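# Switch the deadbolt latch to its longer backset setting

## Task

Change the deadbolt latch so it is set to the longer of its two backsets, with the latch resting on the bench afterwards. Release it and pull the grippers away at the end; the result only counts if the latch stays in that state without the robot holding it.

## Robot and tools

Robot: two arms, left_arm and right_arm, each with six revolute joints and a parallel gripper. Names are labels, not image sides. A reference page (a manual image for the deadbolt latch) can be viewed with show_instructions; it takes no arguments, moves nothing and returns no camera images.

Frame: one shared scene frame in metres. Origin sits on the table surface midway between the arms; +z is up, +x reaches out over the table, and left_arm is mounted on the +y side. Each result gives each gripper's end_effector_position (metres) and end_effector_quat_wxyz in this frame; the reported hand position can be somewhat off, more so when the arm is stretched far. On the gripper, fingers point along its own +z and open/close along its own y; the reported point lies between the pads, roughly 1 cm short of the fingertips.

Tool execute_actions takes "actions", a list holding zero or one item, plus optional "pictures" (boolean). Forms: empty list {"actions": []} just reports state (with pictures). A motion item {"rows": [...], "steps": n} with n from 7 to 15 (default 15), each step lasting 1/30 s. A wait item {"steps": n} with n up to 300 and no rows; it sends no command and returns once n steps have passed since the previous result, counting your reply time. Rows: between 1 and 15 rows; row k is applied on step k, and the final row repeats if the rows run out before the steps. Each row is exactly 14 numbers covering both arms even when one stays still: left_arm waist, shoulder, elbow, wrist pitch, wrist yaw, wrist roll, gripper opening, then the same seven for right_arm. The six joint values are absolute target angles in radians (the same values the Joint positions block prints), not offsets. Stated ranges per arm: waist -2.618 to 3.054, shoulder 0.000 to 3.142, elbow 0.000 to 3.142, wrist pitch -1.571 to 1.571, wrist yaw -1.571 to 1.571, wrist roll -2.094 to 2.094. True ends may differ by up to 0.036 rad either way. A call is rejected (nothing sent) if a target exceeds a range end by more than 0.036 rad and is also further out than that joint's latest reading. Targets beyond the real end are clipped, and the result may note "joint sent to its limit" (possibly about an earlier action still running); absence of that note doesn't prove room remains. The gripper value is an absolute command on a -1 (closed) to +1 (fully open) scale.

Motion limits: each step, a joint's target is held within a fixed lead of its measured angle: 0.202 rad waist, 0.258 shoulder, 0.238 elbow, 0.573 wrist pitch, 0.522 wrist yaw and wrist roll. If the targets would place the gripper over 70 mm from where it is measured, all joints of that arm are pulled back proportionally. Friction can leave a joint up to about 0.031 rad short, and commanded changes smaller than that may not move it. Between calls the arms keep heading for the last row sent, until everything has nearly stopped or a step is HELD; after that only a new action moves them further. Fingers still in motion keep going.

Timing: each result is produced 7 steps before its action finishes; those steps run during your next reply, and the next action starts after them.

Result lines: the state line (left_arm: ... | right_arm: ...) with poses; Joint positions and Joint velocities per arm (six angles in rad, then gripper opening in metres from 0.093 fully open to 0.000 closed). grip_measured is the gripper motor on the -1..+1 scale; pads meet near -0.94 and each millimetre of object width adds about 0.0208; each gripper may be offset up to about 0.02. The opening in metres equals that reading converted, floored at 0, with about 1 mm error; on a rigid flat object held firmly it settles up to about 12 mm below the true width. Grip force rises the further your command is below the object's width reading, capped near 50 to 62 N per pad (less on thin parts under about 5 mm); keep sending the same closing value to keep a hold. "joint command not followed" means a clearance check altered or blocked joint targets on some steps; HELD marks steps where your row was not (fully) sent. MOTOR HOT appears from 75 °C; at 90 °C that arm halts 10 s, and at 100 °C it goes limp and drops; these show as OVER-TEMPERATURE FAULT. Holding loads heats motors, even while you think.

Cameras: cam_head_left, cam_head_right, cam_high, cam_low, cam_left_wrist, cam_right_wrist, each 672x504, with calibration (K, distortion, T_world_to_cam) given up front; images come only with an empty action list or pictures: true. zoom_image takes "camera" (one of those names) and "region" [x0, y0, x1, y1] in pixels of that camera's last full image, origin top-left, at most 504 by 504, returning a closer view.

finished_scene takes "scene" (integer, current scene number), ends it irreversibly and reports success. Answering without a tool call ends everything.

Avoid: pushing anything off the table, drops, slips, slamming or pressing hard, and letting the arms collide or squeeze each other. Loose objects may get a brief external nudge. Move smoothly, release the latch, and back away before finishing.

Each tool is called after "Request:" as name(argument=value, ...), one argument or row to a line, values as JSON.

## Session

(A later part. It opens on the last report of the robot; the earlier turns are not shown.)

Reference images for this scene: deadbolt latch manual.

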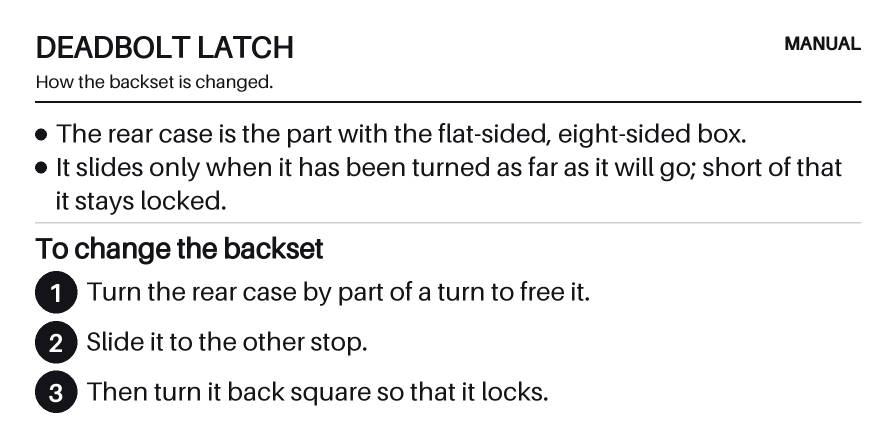

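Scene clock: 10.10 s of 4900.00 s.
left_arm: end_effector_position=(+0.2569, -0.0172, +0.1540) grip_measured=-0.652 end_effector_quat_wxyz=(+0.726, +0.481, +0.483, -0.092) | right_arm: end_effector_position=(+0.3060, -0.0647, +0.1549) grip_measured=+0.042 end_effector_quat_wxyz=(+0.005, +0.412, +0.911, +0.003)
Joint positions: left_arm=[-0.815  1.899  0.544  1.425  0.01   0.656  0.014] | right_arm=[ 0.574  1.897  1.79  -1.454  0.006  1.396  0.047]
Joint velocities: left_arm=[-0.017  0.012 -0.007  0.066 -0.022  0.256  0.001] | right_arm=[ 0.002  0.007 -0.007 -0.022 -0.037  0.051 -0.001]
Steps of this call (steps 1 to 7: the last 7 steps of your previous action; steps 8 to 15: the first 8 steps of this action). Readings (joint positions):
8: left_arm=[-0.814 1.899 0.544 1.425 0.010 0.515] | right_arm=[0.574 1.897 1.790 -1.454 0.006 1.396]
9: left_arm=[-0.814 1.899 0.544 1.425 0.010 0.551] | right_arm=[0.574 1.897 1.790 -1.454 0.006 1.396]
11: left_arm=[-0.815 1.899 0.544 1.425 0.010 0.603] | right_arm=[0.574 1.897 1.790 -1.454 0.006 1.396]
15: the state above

Request:
execute_actions(
  actions=[
    {"rows":[[-0.823,1.915,0.555,1.415,0,0.95,-0.7,0.58,1.9,1.8,-1.47,0,1.39,-0.1]]},
  ],
)

Request:
execute_actions(
  actions=[
    {"rows":[[-0.823,1.915,0.555,1.415,0,1.2,-0.7,0.58,1.9,1.8,-1.47,0,1.39,-0.1]]},
  ],
)

Request:
execute_actions(
  actions=[
    {"steps":12},
  ],
)

Scene clock: 11.27 s of 4900.00 s.
left_arm: end_effector_position=(+0.2573, -0.0168, +0.1537) grip_measured=-0.652 end_effector_quat_wxyz=(+0.731, +0.528, +0.432, -0.015) | right_arm: end_effector_position=(+0.3074, -0.0636, +0.1549) grip_measured=+0.042 end_effector_quat_wxyz=(+0.007, +0.409, +0.912, +0.006)
Joint positions: left_arm=[-0.815  1.899  0.544  1.424  0.007  0.866  0.014] | right_arm=[ 0.574  1.897  1.79  -1.446  0.004  1.39   0.047]
Joint velocities: left_arm=[ 0.002 -0.007  0.017  0.022 -0.11   0.125 -0.   ] | right_arm=[ 0.007  0.032 -0.002 -0.007 -0.037 -0.11  -0.001]
Steps of this call (steps 1 to 7: the last 7 steps of your previous action; steps 8 to 27: the robot went on to your last target; steps 28 to 35: the first 8 steps of this action). Readings (joint positions):
28: left_arm=[-0.815 1.899 0.544 1.425 0.010 0.732] | right_arm=[0.574 1.897 1.790 -1.454 0.006 1.396]
29: left_arm=[-0.815 1.899 0.544 1.425 0.010 0.775] | right_arm=[0.574 1.897 1.790 -1.454 0.006 1.396]
31: left_arm=[-0.815 1.899 0.544 1.424 0.010 0.833] | right_arm=[0.574 1.897 1.790 -1.453 0.006 1.396]
35: the state above

Scene clock: 11.77 s of 4900.00 s.
left_arm: end_effector_position=(+0.2605, -0.0143, +0.1537) grip_measured=-0.647 end_effector_quat_wxyz=(+0.729, +0.556, +0.396, +0.051) | right_arm: end_effector_position=(+0.3127, -0.0592, +0.1551) grip_measured=+0.042 end_effector_quat_wxyz=(+0.013, +0.396, +0.918, +0.019)
Joint positions: left_arm=[-0.815  1.899  0.544  1.424 -0.017  1.023  0.014] | right_arm=[ 0.574  1.897  1.79  -1.418 -0.002  1.362  0.047]
Joint velocities: left_arm=[ 0.022 -0.002 -0.002 -0.007 -0.037  0.139 -0.001] | right_arm=[-0.007 -0.017 -0.007  0.095 -0.022 -0.081  0.   ]
Steps of this call (steps 1 to 7: the last 7 steps of your previous action; steps 8 to 15: the first 8 steps of this action). Readings (joint positions):
8: left_arm=[-0.815 1.899 0.544 1.424 0.000 0.909] | right_arm=[0.574 1.897 1.790 -1.440 0.003 1.382]
9: left_arm=[-0.815 1.899 0.544 1.424 -0.002 0.941] | right_arm=[0.574 1.897 1.790 -1.435 0.003 1.378]
11: left_arm=[-0.815 1.899 0.544 1.424 -0.009 0.983] | right_arm=[0.574 1.897 1.790 -1.428 0.001 1.371]
15: the state above

Scene clock: 12.17 s of 4900.00 s.
left_arm: end_effector_position=(+0.2612, -0.0137, +0.1537) grip_measured=-0.646 end_effector_quat_wxyz=(+0.728, +0.559, +0.391, +0.062) | right_arm: end_effector_position=(+0.3138, -0.0583, +0.1552) grip_measured=+0.042 end_effector_quat_wxyz=(+0.014, +0.393, +0.919, +0.022)
Joint positions: left_arm=[-0.815  1.899  0.544  1.424 -0.023  1.047  0.014] | right_arm=[ 0.574  1.897  1.79  -1.412 -0.003  1.356  0.047]
Joint velocities: left_arm=[ 0.002  0.007 -0.007  0.066 -0.007  0.051  0.001] | right_arm=[-0.002  0.007 -0.012  0.051  0.037 -0.022  0.   ]
Kept back: nothing.
Steps of this call (steps 1 to 7: the last 7 steps of your previous action; steps 8 to 12: the robot went on to your last target). Readings (joint positions):
1: left_arm=[-0.815 1.899 0.544 1.424 -0.019 1.028] | right_arm=[0.574 1.897 1.790 -1.417 -0.002 1.361]
2: left_arm=[-0.815 1.899 0.544 1.424 -0.020 1.033] | right_arm=[0.574 1.897 1.790 -1.416 -0.002 1.360]
4: left_arm=[-0.815 1.899 0.544 1.424 -0.021 1.039] | right_arm=[0.574 1.897 1.790 -1.415 -0.003 1.358]
8: left_arm=[-0.815 1.899 0.544 1.424 -0.022 1.045] | right_arm=[0.574 1.897 1.790 -1.413 -0.003 1.357]
12: the state above

Stop was ~0.85.

Request:
execute_actions(
  actions=[
    {"rows":[[-0.823,1.915,0.555,1.415,0,0.97,-0.7,0.58,1.9,1.8,-1.47,0,1.39,-0.1]]},
  ],
)

Request:
execute_actions(
  actions=[
    {"rows":[[-0.823,1.905,0.53,1.415,0,0.97,-0.7,0.48,1.9,1.8,-1.47,0.2,1.35,-0.1]]},
  ],
)

Request:
execute_actions(
  actions=[
    {"steps":15},
  ],
  pictures=true,
)

Scene clock: 12.70 s of 4900.00 s.
left_arm: end_effector_position=(+0.2597, -0.0149, +0.1535) grip_measured=-0.646 end_effector_quat_wxyz=(+0.730, +0.544, +0.412, +0.026) | right_arm: end_effector_position=(+0.3114, -0.0602, +0.1550) grip_measured=+0.042 end_effector_quat_wxyz=(+0.011, +0.399, +0.917, +0.016)
Joint positions: left_arm=[-0.815  1.899  0.544  1.423 -0.012  0.959  0.014] | right_arm=[ 0.574  1.897  1.79  -1.425 -0.001  1.368  0.047]
Joint velocities: left_arm=[ 0.002 -0.007 -0.007  0.037  0.081 -0.051  0.   ] | right_arm=[-0.002  0.012  0.012 -0.095  0.022  0.022 -0.   ]
Steps of this call (steps 1 to 8: the robot went on to your last target; steps 9 to 16: the first 8 steps of this action). Readings (joint positions):
9: left_arm=[-0.815 1.899 0.544 1.424 -0.023 1.018] | right_arm=[0.574 1.897 1.790 -1.412 -0.003 1.356]
10: left_arm=[-0.815 1.899 0.544 1.423 -0.023 0.994] | right_arm=[0.574 1.897 1.790 -1.413 -0.003 1.356]
12: left_arm=[-0.815 1.899 0.544 1.423 -0.020 0.972] | right_arm=[0.574 1.897 1.790 -1.417 -0.003 1.360]
16: the state above

Scene clock: 13.20 s of 4900.00 s.
left_arm: end_effector_position=(+0.2569, -0.0179, +0.1534) grip_measured=-0.646 end_effector_quat_wxyz=(+0.730, +0.547, +0.410, +0.013) | right_arm: end_effector_position=(+0.3151, -0.0746, +0.1549) grip_measured=+0.042 end_effector_quat_wxyz=(+0.009, +0.411, +0.911, +0.007)
Joint positions: left_arm=[-0.817  1.899  0.547  1.419  0.008  0.945  0.014] | right_arm=[ 0.538  1.897  1.79  -1.442  0.006  1.358  0.047]
Joint velocities: left_arm=[ 0.007  0.007  0.022  0.007 -0.007  0.022 -0.   ] | right_arm=[ 0.017  0.002 -0.002  0.066 -0.081  0.022  0.001]
Steps of this call (steps 1 to 7: the last 7 steps of your previous action; steps 8 to 15: the first 8 steps of this action). Readings (joint positions):
8: left_arm=[-0.815 1.899 0.544 1.423 -0.006 0.953] | right_arm=[0.568 1.897 1.790 -1.430 0.008 1.370]
9: left_arm=[-0.815 1.899 0.545 1.421 -0.003 0.953] | right_arm=[0.561 1.897 1.790 -1.432 0.010 1.367]
11: left_arm=[-0.815 1.899 0.545 1.421 0.004 0.950] | right_arm=[0.543 1.897 1.790 -1.436 0.011 1.361]
15: the state above

Scene clock: 13.70 s of 4900.00 s.
left_arm: end_effector_position=(+0.2569, -0.0179, +0.1534) grip_measured=-0.646 end_effector_quat_wxyz=(+0.730, +0.546, +0.410, +0.013) | right_arm: end_effector_position=(+0.3150, -0.0747, +0.1549) grip_measured=+0.042 end_effector_quat_wxyz=(+0.009, +0.411, +0.911, +0.007)
Joint positions: left_arm=[-0.817  1.899  0.547  1.419  0.008  0.944  0.014] | right_arm=[ 0.538  1.897  1.79  -1.442  0.006  1.358  0.047]
Joint velocities: left_arm=[-0.002  0.017  0.002 -0.007  0.007 -0.022  0.001] | right_arm=[-0.002 -0.017 -0.017 -0.037  0.022 -0.007 -0.   ]
Kept back: nothing.
Steps of this call (steps 1 to 7: the last 7 steps of your previous action; steps 8 to 15: the robot went on to your last target). Readings (joint positions):
1: left_arm=[-0.817 1.899 0.547 1.419 0.008 0.944] | right_arm=[0.538 1.897 1.790 -1.442 0.006 1.358]
2: left_arm=[-0.817 1.899 0.547 1.419 0.008 0.944] | right_arm=[0.538 1.897 1.790 -1.442 0.006 1.358]
4: left_arm=[-0.817 1.899 0.547 1.419 0.008 0.944] | right_arm=[0.538 1.897 1.790 -1.442 0.006 1.358]
8: left_arm=[-0.817 1.899 0.547 1.419 0.008 0.944] | right_arm=[0.538 1.897 1.790 -1.442 0.006 1.358]
15: the state above
All arms were judged still, so your last target was given up. Only a new action makes them travel on or press farther. Fingers that are still opening or closing keep moving.
camera_calibration (this result's frames):
cam_left_wrist: T_world_to_cam=[[-0.433849, -0.407187, -0.803725, 0.231132], [0.338445, 0.75307, -0.564216, 0.0501764], [0.835003, -0.516802, -0.188908, -0.111885], [0, 0, 0, 1]] pos_world=[0.176718, -0.00149452, 0.192941]
cam_right_wrist: T_world_to_cam=[[-0.742322, -0.669786, -0.0185489, 0.183874], [-0.620588, 0.67683, 0.395945, 0.223703], [-0.252644, 0.30543, -0.918087, 0.327568], [0, 0, 0, 1]] pos_world=[0.358079, -0.128301, 0.215573]

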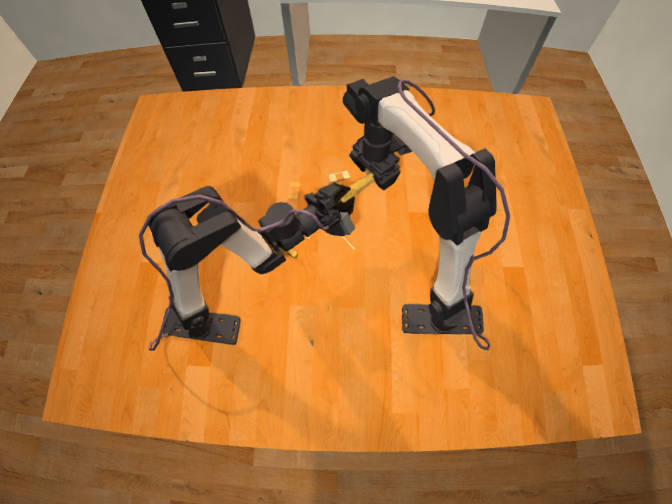

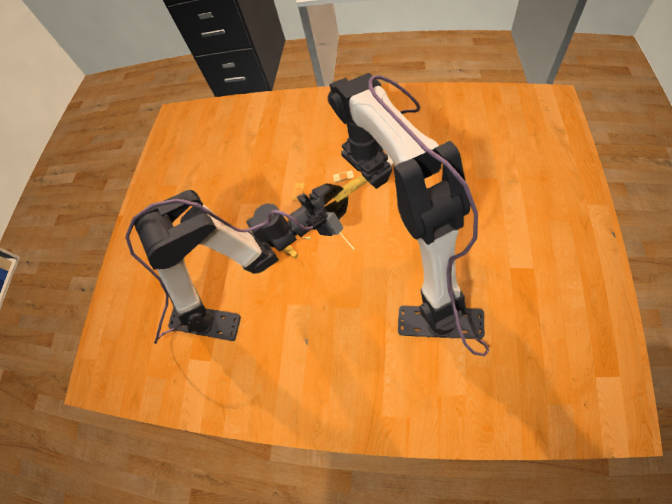

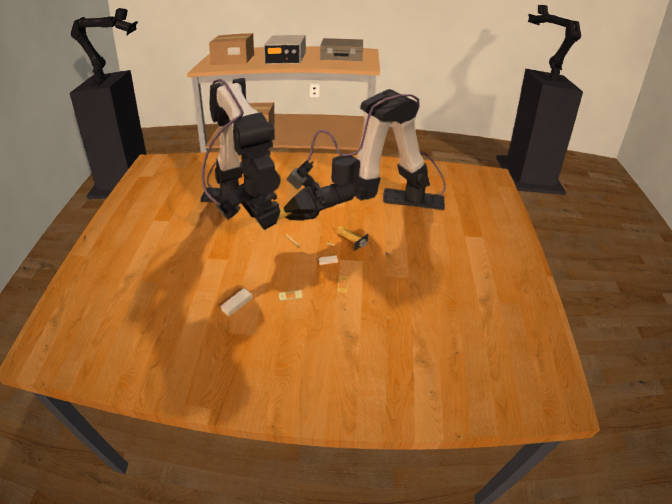

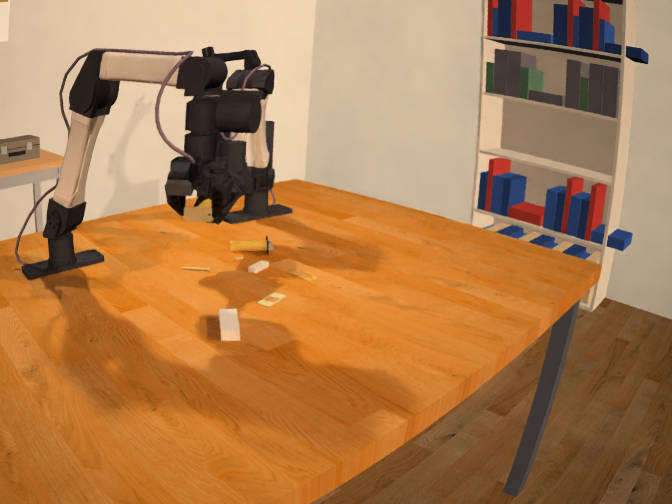

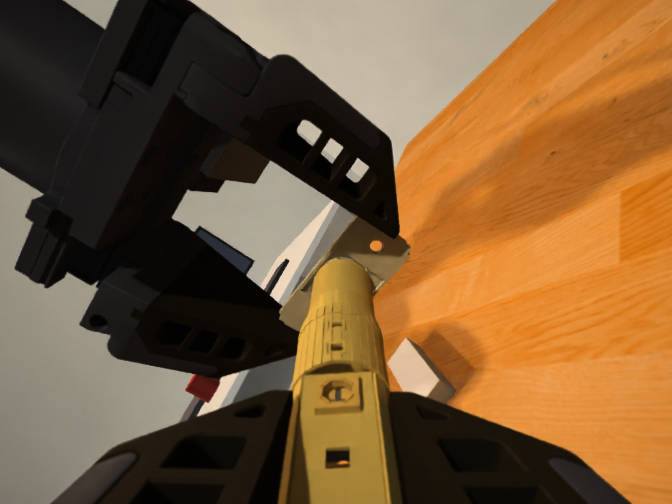

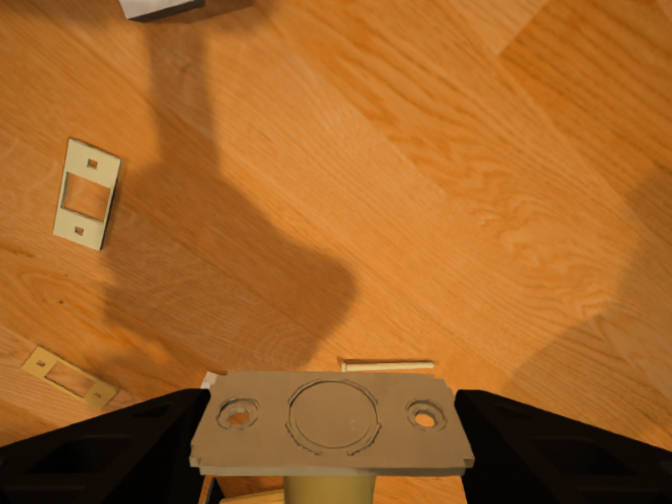

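Moved 12 mm; slid.

Request:
execute_actions(
  actions=[
    {"rows":[[-0.823,1.905,0.545,1.415,0,0.45,-0.7,0.525,1.9,1.8,-1.47,0.05,1.35,-0.1]]},
  ],
)

Request:
execute_actions(
  actions=[
    {"rows":[[-0.823,1.905,0.545,1.415,0,-0.02,-0.7,0.525,1.9,1.8,-1.47,0.05,1.35,-0.1]]},
  ],
)

Request:
execute_actions(
  actions=[
    {"steps":15},
  ],
)

Request:
execute_actions(
  actions=[
    {"rows":[[-0.823,1.905,0.545,1.415,0,0.03,0.2,0.535,1.9,1.8,-1.47,0,1.35,-0.1]]},
  ],
)

Request:
execute_actions(
  actions=[
    {"rows":[[-0.82,1.575,0.24,1.4,0,0,0.2,0.4,1.9,1.8,-1.47,0,1.2,-0.1]]},
  ],
  pictures=true,
)

Request:
execute_actions(
  actions=[
    {"rows":[[-0.82,1.575,0.24,1.4,0,0,0.2,0.2,1.9,1.8,-1.47,0,1.1,-0.1]]},
  ],
)

Request:
execute_actions(
  actions=[
    {"rows":[[-0.3,1.2,0.3,0.9,0,0,0.2,0.2,2.0,1.48,-1.05,0,1.1,-0.1]]},
  ],
)

Request:
execute_actions(
  actions=[
    {"steps":20},
  ],
)

Request:
execute_actions(
  actions=[
    {"rows":[[-0.3,1.2,0.3,0.9,0,0,0.2,0.2,2.0,1.41,-0.98,0,1.1,-0.1]]},
  ],
)

Request:
execute_actions(
  actions=[
    {"steps":12},
  ],
)

Scene clock: 14.83 s of 4900.00 s.
left_arm: end_effector_position=(+0.2568, -0.0180, +0.1537) grip_measured=-0.646 end_effector_quat_wxyz=(+0.718, +0.453, +0.510, -0.133) | right_arm: end_effector_position=(+0.3129, -0.0739, +0.1549) grip_measured=+0.042 end_effector_quat_wxyz=(+0.005, +0.410, +0.912, +0.007)
Joint positions: left_arm=[-0.817  1.899  0.547  1.42   0.009  0.542  0.014] | right_arm=[ 0.539  1.897  1.79  -1.448 -0.     1.358  0.047]
Joint velocities: left_arm=[-0.007  0.007  0.007 -0.007 -0.007 -0.608  0.   ] | right_arm=[-0.012 -0.012 -0.017  0.022 -0.007  0.037 -0.   ]
Steps of this call (steps 1 to 26: nothing new was sent; steps 27 to 34: the first 8 steps of this action). Readings (joint positions):
27: left_arm=[-0.817 1.899 0.547 1.419 0.008 0.866] | right_arm=[0.539 1.897 1.790 -1.444 0.000 1.358]
28: left_arm=[-0.817 1.899 0.547 1.419 0.009 0.784] | right_arm=[0.539 1.897 1.790 -1.446 -0.000 1.358]
30: left_arm=[-0.817 1.899 0.547 1.419 0.009 0.666] | right_arm=[0.539 1.897 1.790 -1.447 -0.000 1.358]
34: the state above

Scene clock: 15.33 s of 4900.00 s.
left_arm: end_effector_position=(+0.2568, -0.0180, +0.1542) grip_measured=-0.647 end_effector_quat_wxyz=(+0.668, +0.322, +0.601, -0.297) | right_arm: end_effector_position=(+0.3119, -0.0747, +0.1549) grip_measured=+0.042 end_effector_quat_wxyz=(+0.003, +0.410, +0.912, +0.004)
Joint positions: left_arm=[-0.817  1.899  0.547  1.422  0.009  0.072  0.014] | right_arm=[ 0.539  1.897  1.79  -1.454  0.001  1.358  0.047]
Joint velocities: left_arm=[-0.007  0.002  0.002 -0.095 -0.007 -0.535 -0.   ] | right_arm=[ 0.007 -0.002 -0.017 -0.007 -0.051 -0.022  0.   ]
Steps of this call (steps 1 to 7: the last 7 steps of your previous action; steps 8 to 15: the first 8 steps of this action). Readings (joint positions):
8: left_arm=[-0.817 1.899 0.547 1.421 0.009 0.398] | right_arm=[0.539 1.897 1.790 -1.450 -0.000 1.358]
9: left_arm=[-0.817 1.899 0.547 1.421 0.009 0.315] | right_arm=[0.539 1.897 1.790 -1.451 0.000 1.358]
11: left_arm=[-0.817 1.899 0.547 1.422 0.009 0.196] | right_arm=[0.539 1.897 1.790 -1.453 0.000 1.358]
15: the state above

Scene clock: 15.83 s of 4900.00 s.
left_arm: end_effector_position=(+0.2568, -0.0180, +0.1542) grip_measured=-0.647 end_effector_quat_wxyz=(+0.658, +0.301, +0.612, -0.320) | right_arm: end_effector_position=(+0.3114, -0.0751, +0.1549) grip_measured=+0.042 end_effector_quat_wxyz=(+0.003, +0.410, +0.912, +0.003)
Joint positions: left_arm=[-0.817  1.899  0.547  1.422  0.009  0.005  0.014] | right_arm=[ 0.539  1.897  1.79  -1.456  0.001  1.358  0.047]
Joint velocities: left_arm=[ 0.002 -0.002 -0.012  0.037 -0.037 -0.007  0.   ] | right_arm=[ 0.007 -0.017  0.002  0.022 -0.007  0.037 -0.002]
Kept back: nothing.
Steps of this call (steps 1 to 7: the last 7 steps of your previous action; steps 8 to 15: the robot went on to your last target). Readings (joint positions):
1: left_arm=[-0.817 1.899 0.547 1.422 0.009 0.055] | right_arm=[0.539 1.897 1.790 -1.454 0.001 1.358]
2: left_arm=[-0.817 1.899 0.547 1.422 0.009 0.042] | right_arm=[0.539 1.897 1.790 -1.454 0.001 1.358]
4: left_arm=[-0.817 1.899 0.547 1.422 0.009 0.024] | right_arm=[0.539 1.897 1.790 -1.455 0.001 1.358]
8: left_arm=[-0.817 1.899 0.547 1.422 0.009 0.008] | right_arm=[0.539 1.897 1.790 -1.456 0.001 1.358]
15: the state above

Scene clock: 16.10 s of 4900.00 s.
left_arm: end_effector_position=(+0.2568, -0.0180, +0.1541) grip_measured=+0.199 end_effector_quat_wxyz=(+0.660, +0.306, +0.609, -0.314) | right_arm: end_effector_position=(+0.3113, -0.0750, +0.1549) grip_measured=+0.042 end_effector_quat_wxyz=(+0.003, +0.410, +0.912, +0.003)
Joint positions: left_arm=[-0.817  1.899  0.547  1.422  0.009  0.021  0.055] | right_arm=[ 0.539  1.897  1.79  -1.456  0.001  1.356  0.047]
Joint velocities: left_arm=[-0.007 -0.007 -0.012 -0.037 -0.037 -0.007  0.   ] | right_arm=[-0.002  0.002 -0.002  0.037 -0.037 -0.022 -0.   ]
Steps of this call (steps 1 to 8: the first 8 steps of this action). Readings (joint positions):
1: left_arm=[-0.817 1.899 0.547 1.422 0.009 0.009] | right_arm=[0.539 1.897 1.790 -1.456 0.000 1.358]
2: left_arm=[-0.817 1.899 0.547 1.422 0.009 0.013] | right_arm=[0.539 1.897 1.790 -1.456 0.000 1.357]
4: left_arm=[-0.817 1.899 0.547 1.422 0.009 0.017] | right_arm=[0.539 1.897 1.790 -1.456 0.001 1.357]
8: the state above

Scene clock: 16.60 s of 4900.00 s.
left_arm: end_effector_position=(+0.2087, +0.0428, +0.1768) grip_measured=+0.199 end_effector_quat_wxyz=(+0.665, +0.299, +0.604, -0.321) | right_arm: end_effector_position=(+0.3351, -0.1266, +0.1549) grip_measured=+0.042 end_effector_quat_wxyz=(+0.005, +0.425, +0.905, +0.000)
Joint positions: left_arm=[-0.817  1.576  0.253  1.415  0.009  0.009  0.055] | right_arm=[ 0.383  1.897  1.79  -1.456  0.007  1.233  0.047]
Joint velocities: left_arm=[ 0.002  0.007  0.012 -0.11  -0.037  0.095 -0.   ] | right_arm=[-0.007 -0.002  0.002 -0.007 -0.037 -0.198 -0.   ]
Steps of this call (steps 1 to 7: the last 7 steps of your previous action; steps 8 to 15: the first 8 steps of this action). Readings (joint positions):
8: left_arm=[-0.817 1.863 0.513 1.405 0.009 0.021] | right_arm=[0.527 1.897 1.790 -1.456 -0.006 1.332]
9: left_arm=[-0.817 1.785 0.432 1.390 0.009 0.018] | right_arm=[0.502 1.897 1.790 -1.456 -0.011 1.306]
11: left_arm=[-0.817 1.634 0.294 1.398 0.009 0.013] | right_arm=[0.436 1.897 1.790 -1.456 -0.008 1.270]
15: the state above
camera_calibration (this result's frames):
cam_left_wrist: T_world_to_cam=[[-0.788779, -0.614676, -0.00146244, 0.19484], [-0.206871, 0.267705, -0.94103, 0.23524], [0.57882, -0.741962, -0.338319, 0.0537188], [0, 0, 0, 1]] pos_world=[0.171257, 0.0966459, 0.239827]
cam_right_wrist: T_world_to_cam=[[-0.761828, -0.64777, -0.0034737, 0.170976], [-0.595441, 0.698152, 0.397535, 0.265345], [-0.255086, 0.304922, -0.91758, 0.349125], [0, 0, 0, 1]] pos_world=[0.377308, -0.180954, 0.21546]

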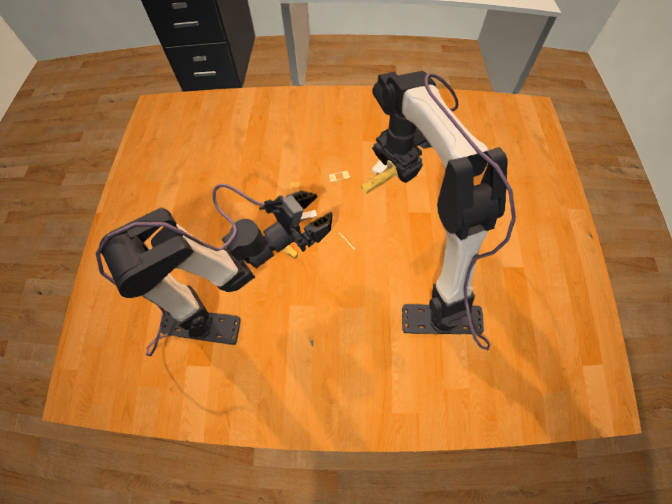

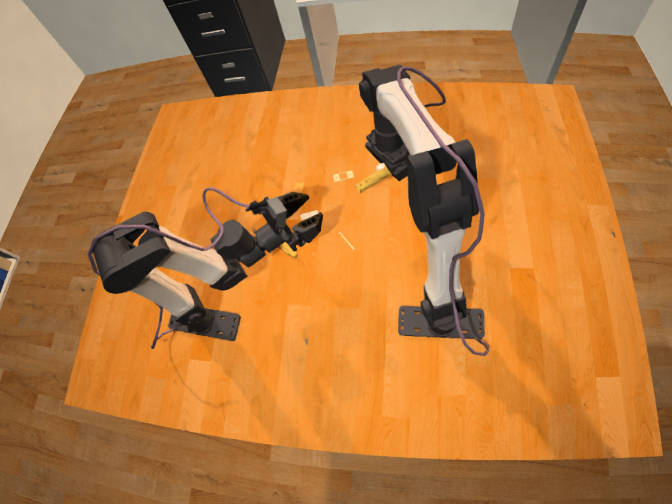

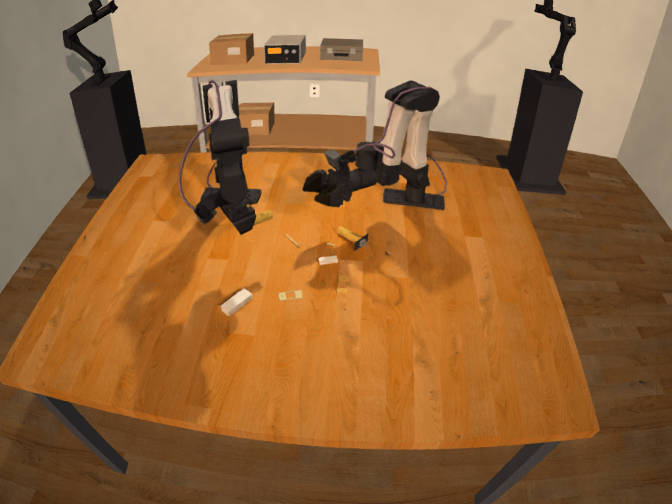

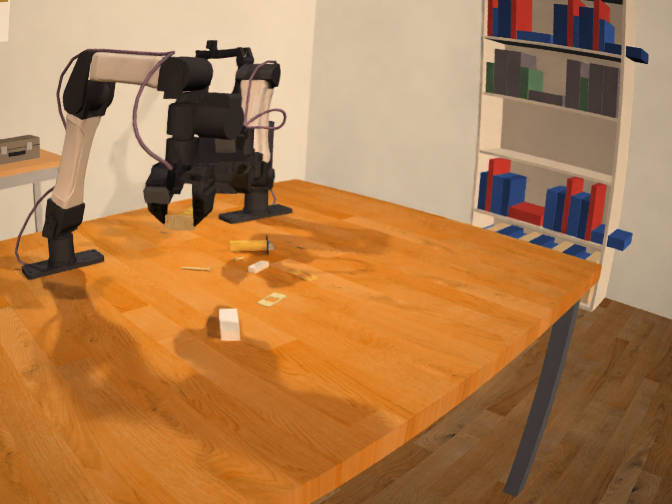

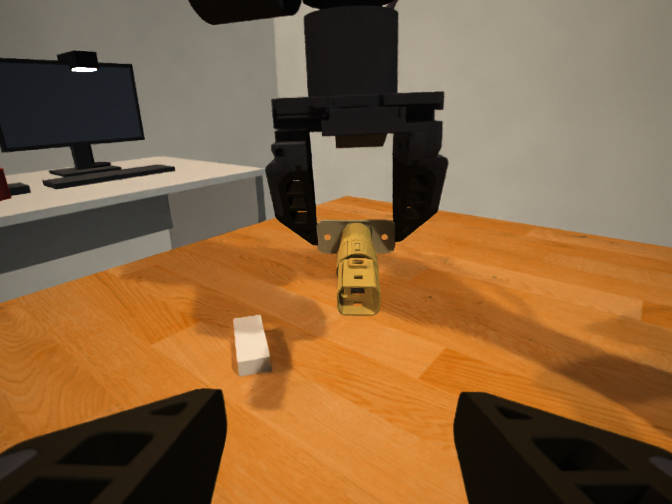

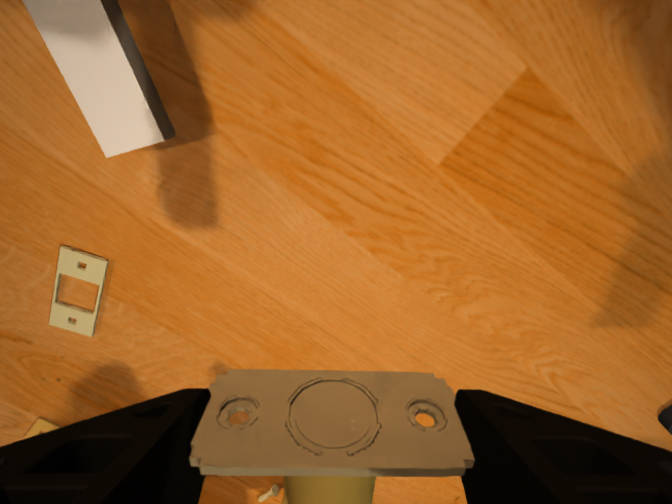

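Scene clock: 17.10 s of 4900.00 s.
left_arm: end_effector_position=(+0.2087, +0.0428, +0.1762) grip_measured=+0.199 end_effector_quat_wxyz=(+0.664, +0.299, +0.605, -0.322) | right_arm: end_effector_position=(+0.3536, -0.2003, +0.1549) grip_measured=+0.042 end_effector_quat_wxyz=(+0.007, +0.471, +0.882, -0.002)
Joint positions: left_arm=[-0.817  1.576  0.253  1.412  0.009  0.006  0.055] | right_arm=[ 0.172  1.897  1.79  -1.456  0.012  1.125  0.047]
Joint velocities: left_arm=[-0.022 -0.007 -0.012 -0.051 -0.007 -0.007 -0.001] | right_arm=[ 0.002 -0.007 -0.017 -0.051  0.081 -0.125  0.   ]
Steps of this call (steps 1 to 7: the last 7 steps of your previous action; steps 8 to 15: the first 8 steps of this action). Readings (joint positions):
8: left_arm=[-0.817 1.576 0.253 1.412 0.009 0.006] | right_arm=[0.375 1.897 1.790 -1.456 -0.004 1.194]
9: left_arm=[-0.817 1.576 0.253 1.412 0.009 0.006] | right_arm=[0.340 1.897 1.790 -1.456 -0.013 1.176]
11: left_arm=[-0.817 1.576 0.253 1.412 0.009 0.006] | right_arm=[0.247 1.897 1.790 -1.456 -0.009 1.150]
15: the state above

Scene clock: 17.60 s of 4900.00 s.
left_arm: end_effector_position=(+0.3081, +0.1983, +0.2382) grip_measured=+0.199 end_effector_quat_wxyz=(+0.737, +0.133, +0.645, -0.150) | right_arm: end_effector_position=(+0.3457, -0.1930, +0.0374) grip_measured=+0.042 end_effector_quat_wxyz=(-0.042, +0.452, +0.890, -0.037)
Joint positions: left_arm=[-0.324  1.198  0.305  1.025 -0.004  0.003  0.055] | right_arm=[ 0.194  2.022  1.489 -1.149  0.009  1.107  0.047]
Joint velocities: left_arm=[ 0.745 -0.002 -0.002 -0.359 -0.183 -0.022  0.   ] | right_arm=[ 0.007  0.501 -0.427  0.462 -0.007  0.007 -0.   ]
Steps of this call (steps 1 to 7: the last 7 steps of your previous action; steps 8 to 15: the first 8 steps of this action). Readings (joint positions):
8: left_arm=[-0.787 1.534 0.260 1.327 0.028 0.006] | right_arm=[0.194 1.897 1.765 -1.422 0.009 1.109]
9: left_arm=[-0.723 1.457 0.264 1.214 0.031 0.006] | right_arm=[0.194 1.897 1.724 -1.369 0.009 1.109]
11: left_arm=[-0.572 1.300 0.275 1.090 0.022 0.006] | right_arm=[0.194 1.925 1.625 -1.270 0.009 1.109]
15: the state above

Scene clock: 18.27 s of 4900.00 s.
left_arm: end_effector_position=(+0.3131, +0.2048, +0.2112) grip_measured=+0.199 end_effector_quat_wxyz=(+0.702, +0.134, +0.687, -0.134) | right_arm: end_effector_position=(+0.3608, -0.1905, +0.0321) grip_measured=+0.042 end_effector_quat_wxyz=(-0.015, +0.452, +0.892, -0.016)
Joint positions: left_arm=[-0.305  1.198  0.305  0.913 -0.008  0.003  0.055] | right_arm=[ 0.194  2.023  1.473 -1.065  0.009  1.106  0.047]
Joint velocities: left_arm=[-0.002 -0.007 -0.002  0.007  0.007  0.007 -0.   ] | right_arm=[-0.002 -0.007  0.007  0.037 -0.007 -0.081 -0.001]
Kept back: nothing.
Steps of this call (steps 1 to 7: the last 7 steps of your previous action; steps 8 to 20: the robot went on to your last target). Readings (joint positions):
1: left_arm=[-0.308 1.198 0.305 1.008 -0.008 0.003] | right_arm=[0.194 2.034 1.478 -1.135 0.009 1.107]
2: left_arm=[-0.305 1.198 0.305 0.985 -0.008 0.003] | right_arm=[0.194 2.038 1.474 -1.124 0.009 1.107]
4: left_arm=[-0.305 1.198 0.305 0.955 -0.008 0.003] | right_arm=[0.194 2.033 1.473 -1.103 0.009 1.107]
8: left_arm=[-0.305 1.198 0.305 0.928 -0.008 0.003] | right_arm=[0.194 2.023 1.473 -1.076 0.009 1.107]
20: the state above

Scene clock: 18.53 s of 4900.00 s.
left_arm: end_effector_position=(+0.3131, +0.2048, +0.2110) grip_measured=+0.199 end_effector_quat_wxyz=(+0.701, +0.134, +0.687, -0.134) | right_arm: end_effector_position=(+0.3601, -0.1906, +0.0230) grip_measured=+0.042 end_effector_quat_wxyz=(-0.008, +0.452, +0.892, -0.012)
Joint positions: left_arm=[-0.305  1.198  0.305  0.913 -0.008  0.003  0.055] | right_arm=[ 0.194  2.018  1.428 -1.009  0.009  1.106  0.047]
Joint velocities: left_arm=[ 0.002 -0.002 -0.012  0.022 -0.022 -0.051 -0.002] | right_arm=[-0.007 -0.007  0.002  0.081  0.007 -0.051  0.   ]
Steps of this call (steps 1 to 8: the first 8 steps of this action). Readings (joint positions):
1: left_arm=[-0.305 1.198 0.305 0.913 -0.008 0.003] | right_arm=[0.194 2.021 1.465 -1.052 0.009 1.106]
2: left_arm=[-0.305 1.198 0.305 0.913 -0.008 0.003] | right_arm=[0.194 2.018 1.453 -1.037 0.009 1.106]
4: left_arm=[-0.305 1.198 0.305 0.913 -0.008 0.003] | right_arm=[0.194 2.018 1.434 -1.021 0.009 1.106]
8: the state above

Scene clock: 18.93 s of 4900.00 s.
left_arm: end_effector_position=(+0.3131, +0.2048, +0.2109) grip_measured=+0.199 end_effector_quat_wxyz=(+0.701, +0.134, +0.687, -0.134) | right_arm: end_effector_position=(+0.3628, -0.1901, +0.0229) grip_measured=+0.042 end_effector_quat_wxyz=(-0.004, +0.452, +0.892, -0.008)
Joint positions: left_arm=[-0.305  1.198  0.305  0.912 -0.008  0.003  0.055] | right_arm=[ 0.194  2.018  1.428 -0.998  0.009  1.106  0.047]
Joint velocities: left_arm=[-0.007 -0.002 -0.002 -0.007 -0.022  0.066  0.001] | right_arm=[-0.007  0.007  0.007 -0.081 -0.066 -0.081  0.   ]
Kept back: nothing.
Steps of this call (steps 1 to 7: the last 7 steps of your previous action; steps 8 to 12: the robot went on to your last target). Readings (joint positions):
1: left_arm=[-0.305 1.198 0.305 0.913 -0.008 0.003] | right_arm=[0.194 2.018 1.428 -1.006 0.009 1.106]
2: left_arm=[-0.305 1.198 0.305 0.913 -0.008 0.003] | right_arm=[0.194 2.018 1.428 -1.004 0.009 1.106]
4: left_arm=[-0.305 1.198 0.305 0.913 -0.008 0.003] | right_arm=[0.194 2.018 1.428 -1.001 0.009 1.106]
8: left_arm=[-0.305 1.198 0.305 0.913 -0.008 0.003] | right_arm=[0.194 2.018 1.428 -0.999 0.009 1.106]
12: the state above

Request:
execute_actions(
  actions=[
    {"rows":[[-0.3,1.2,0.3,0.9,0,0,0.2,0.2,2.0,1.41,-0.98,0,1.1,1]]},
  ],
)

Request:
execute_actions(
  actions=[
    {"rows":[[-0.3,1.2,0.3,0.9,0,0,0.2,0.2,1.5,1.41,-1.3,0,1.1,1]]},
  ],
)

Request:
execute_actions(
  actions=[
    {"steps":25},
  ],
)

Request:
finished_scene(
  scene=2,
)

Scene clock: 19.40 s of 4900.00 s.
left_arm: end_effector_position=(+0.3131, +0.2048, +0.2109) grip_measured=+0.199 end_effector_quat_wxyz=(+0.701, +0.134, +0.687, -0.134) | right_arm: end_effector_position=(+0.3629, -0.1900, +0.0229) grip_measured=+1.000 end_effector_quat_wxyz=(-0.004, +0.452, +0.892, -0.008)
Joint positions: left_arm=[-0.305  1.198  0.305  0.912 -0.008  0.003  0.055] | right_arm=[ 0.194  2.018  1.428 -0.997  0.009  1.106  0.093]
Joint velocities: left_arm=[-0.002 -0.022 -0.012 -0.022  0.037  0.066  0.   ] | right_arm=[-0.007 -0.007 -0.017 -0.051 -0.081 -0.066  0.   ]
Steps of this call (steps 1 to 6: the robot went on to your last target; steps 7 to 14: the first 8 steps of this action). Readings (joint positions):
7: left_arm=[-0.305 1.198 0.305 0.912 -0.008 0.003] | right_arm=[0.194 2.018 1.428 -0.998 0.009 1.106]
8: left_arm=[-0.305 1.198 0.305 0.912 -0.008 0.003] | right_arm=[0.194 2.018 1.428 -0.998 0.009 1.106]
10: left_arm=[-0.305 1.198 0.305 0.912 -0.008 0.003] | right_arm=[0.194 2.018 1.428 -0.998 0.009 1.106]
14: the state above

Scene clock: 19.90 s of 4900.00 s.
left_arm: end_effector_position=(+0.3131, +0.2048, +0.2109) grip_measured=+0.199 end_effector_quat_wxyz=(+0.701, +0.134, +0.687, -0.134) | right_arm: end_effector_position=(+0.3231, -0.1967, +0.1513) grip_measured=+1.000 end_effector_quat_wxyz=(+0.079, +0.451, +0.888, +0.053)
Joint positions: left_arm=[-0.305  1.198  0.305  0.912 -0.008  0.003  0.055] | right_arm=[ 0.194  1.605  1.413 -1.188  0.009  1.105  0.093]
Joint velocities: left_arm=[ 0.012 -0.007 -0.002 -0.007 -0.081  0.095 -0.   ] | right_arm=[-0.007 -1.917 -0.002 -0.432  0.051  0.007  0.   ]
Steps of this call (steps 1 to 7: the last 7 steps of your previous action; steps 8 to 15: the first 8 steps of this action). Readings (joint positions):
8: left_arm=[-0.305 1.198 0.305 0.912 -0.008 0.003] | right_arm=[0.194 2.002 1.426 -1.010 0.009 1.105]
9: left_arm=[-0.305 1.198 0.305 0.912 -0.008 0.003] | right_arm=[0.194 1.970 1.417 -1.043 0.009 1.105]
11: left_arm=[-0.305 1.198 0.305 0.912 -0.008 0.003] | right_arm=[0.194 1.869 1.413 -1.113 0.009 1.105]
15: the state above

Scene clock: 20.73 s of 4900.00 s.
left_arm: end_effector_position=(+0.3131, +0.2048, +0.2109) grip_measured=+0.199 end_effector_quat_wxyz=(+0.701, +0.134, +0.687, -0.134) | right_arm: end_effector_position=(+0.2944, -0.2016, +0.1799) grip_measured=+1.000 end_effector_quat_wxyz=(+0.085, +0.450, +0.887, +0.058)
Joint positions: left_arm=[-0.305  1.198  0.305  0.912 -0.008  0.003  0.055] | right_arm=[ 0.194  1.492  1.413 -1.285  0.009  1.105  0.093]
Joint velocities: left_arm=[ 0.012 -0.002  0.002 -0.022 -0.022  0.037  0.   ] | right_arm=[-0.002  0.012  0.007  0.007 -0.037 -0.081  0.   ]
Kept back: nothing.
Steps of this call (steps 1 to 7: the last 7 steps of your previous action; steps 8 to 25: the robot went on to your last target). Readings (joint positions):
1: left_arm=[-0.305 1.198 0.305 0.912 -0.008 0.003] | right_arm=[0.194 1.546 1.413 -1.204 0.009 1.105]
2: left_arm=[-0.305 1.198 0.305 0.912 -0.008 0.003] | right_arm=[0.194 1.501 1.413 -1.220 0.009 1.105]
4: left_arm=[-0.305 1.198 0.305 0.912 -0.008 0.003] | right_arm=[0.194 1.466 1.413 -1.250 0.009 1.105]
8: left_arm=[-0.305 1.198 0.305 0.912 -0.008 0.003] | right_arm=[0.194 1.486 1.413 -1.275 0.009 1.105]
25: the state above

The scene is finished: the task was done.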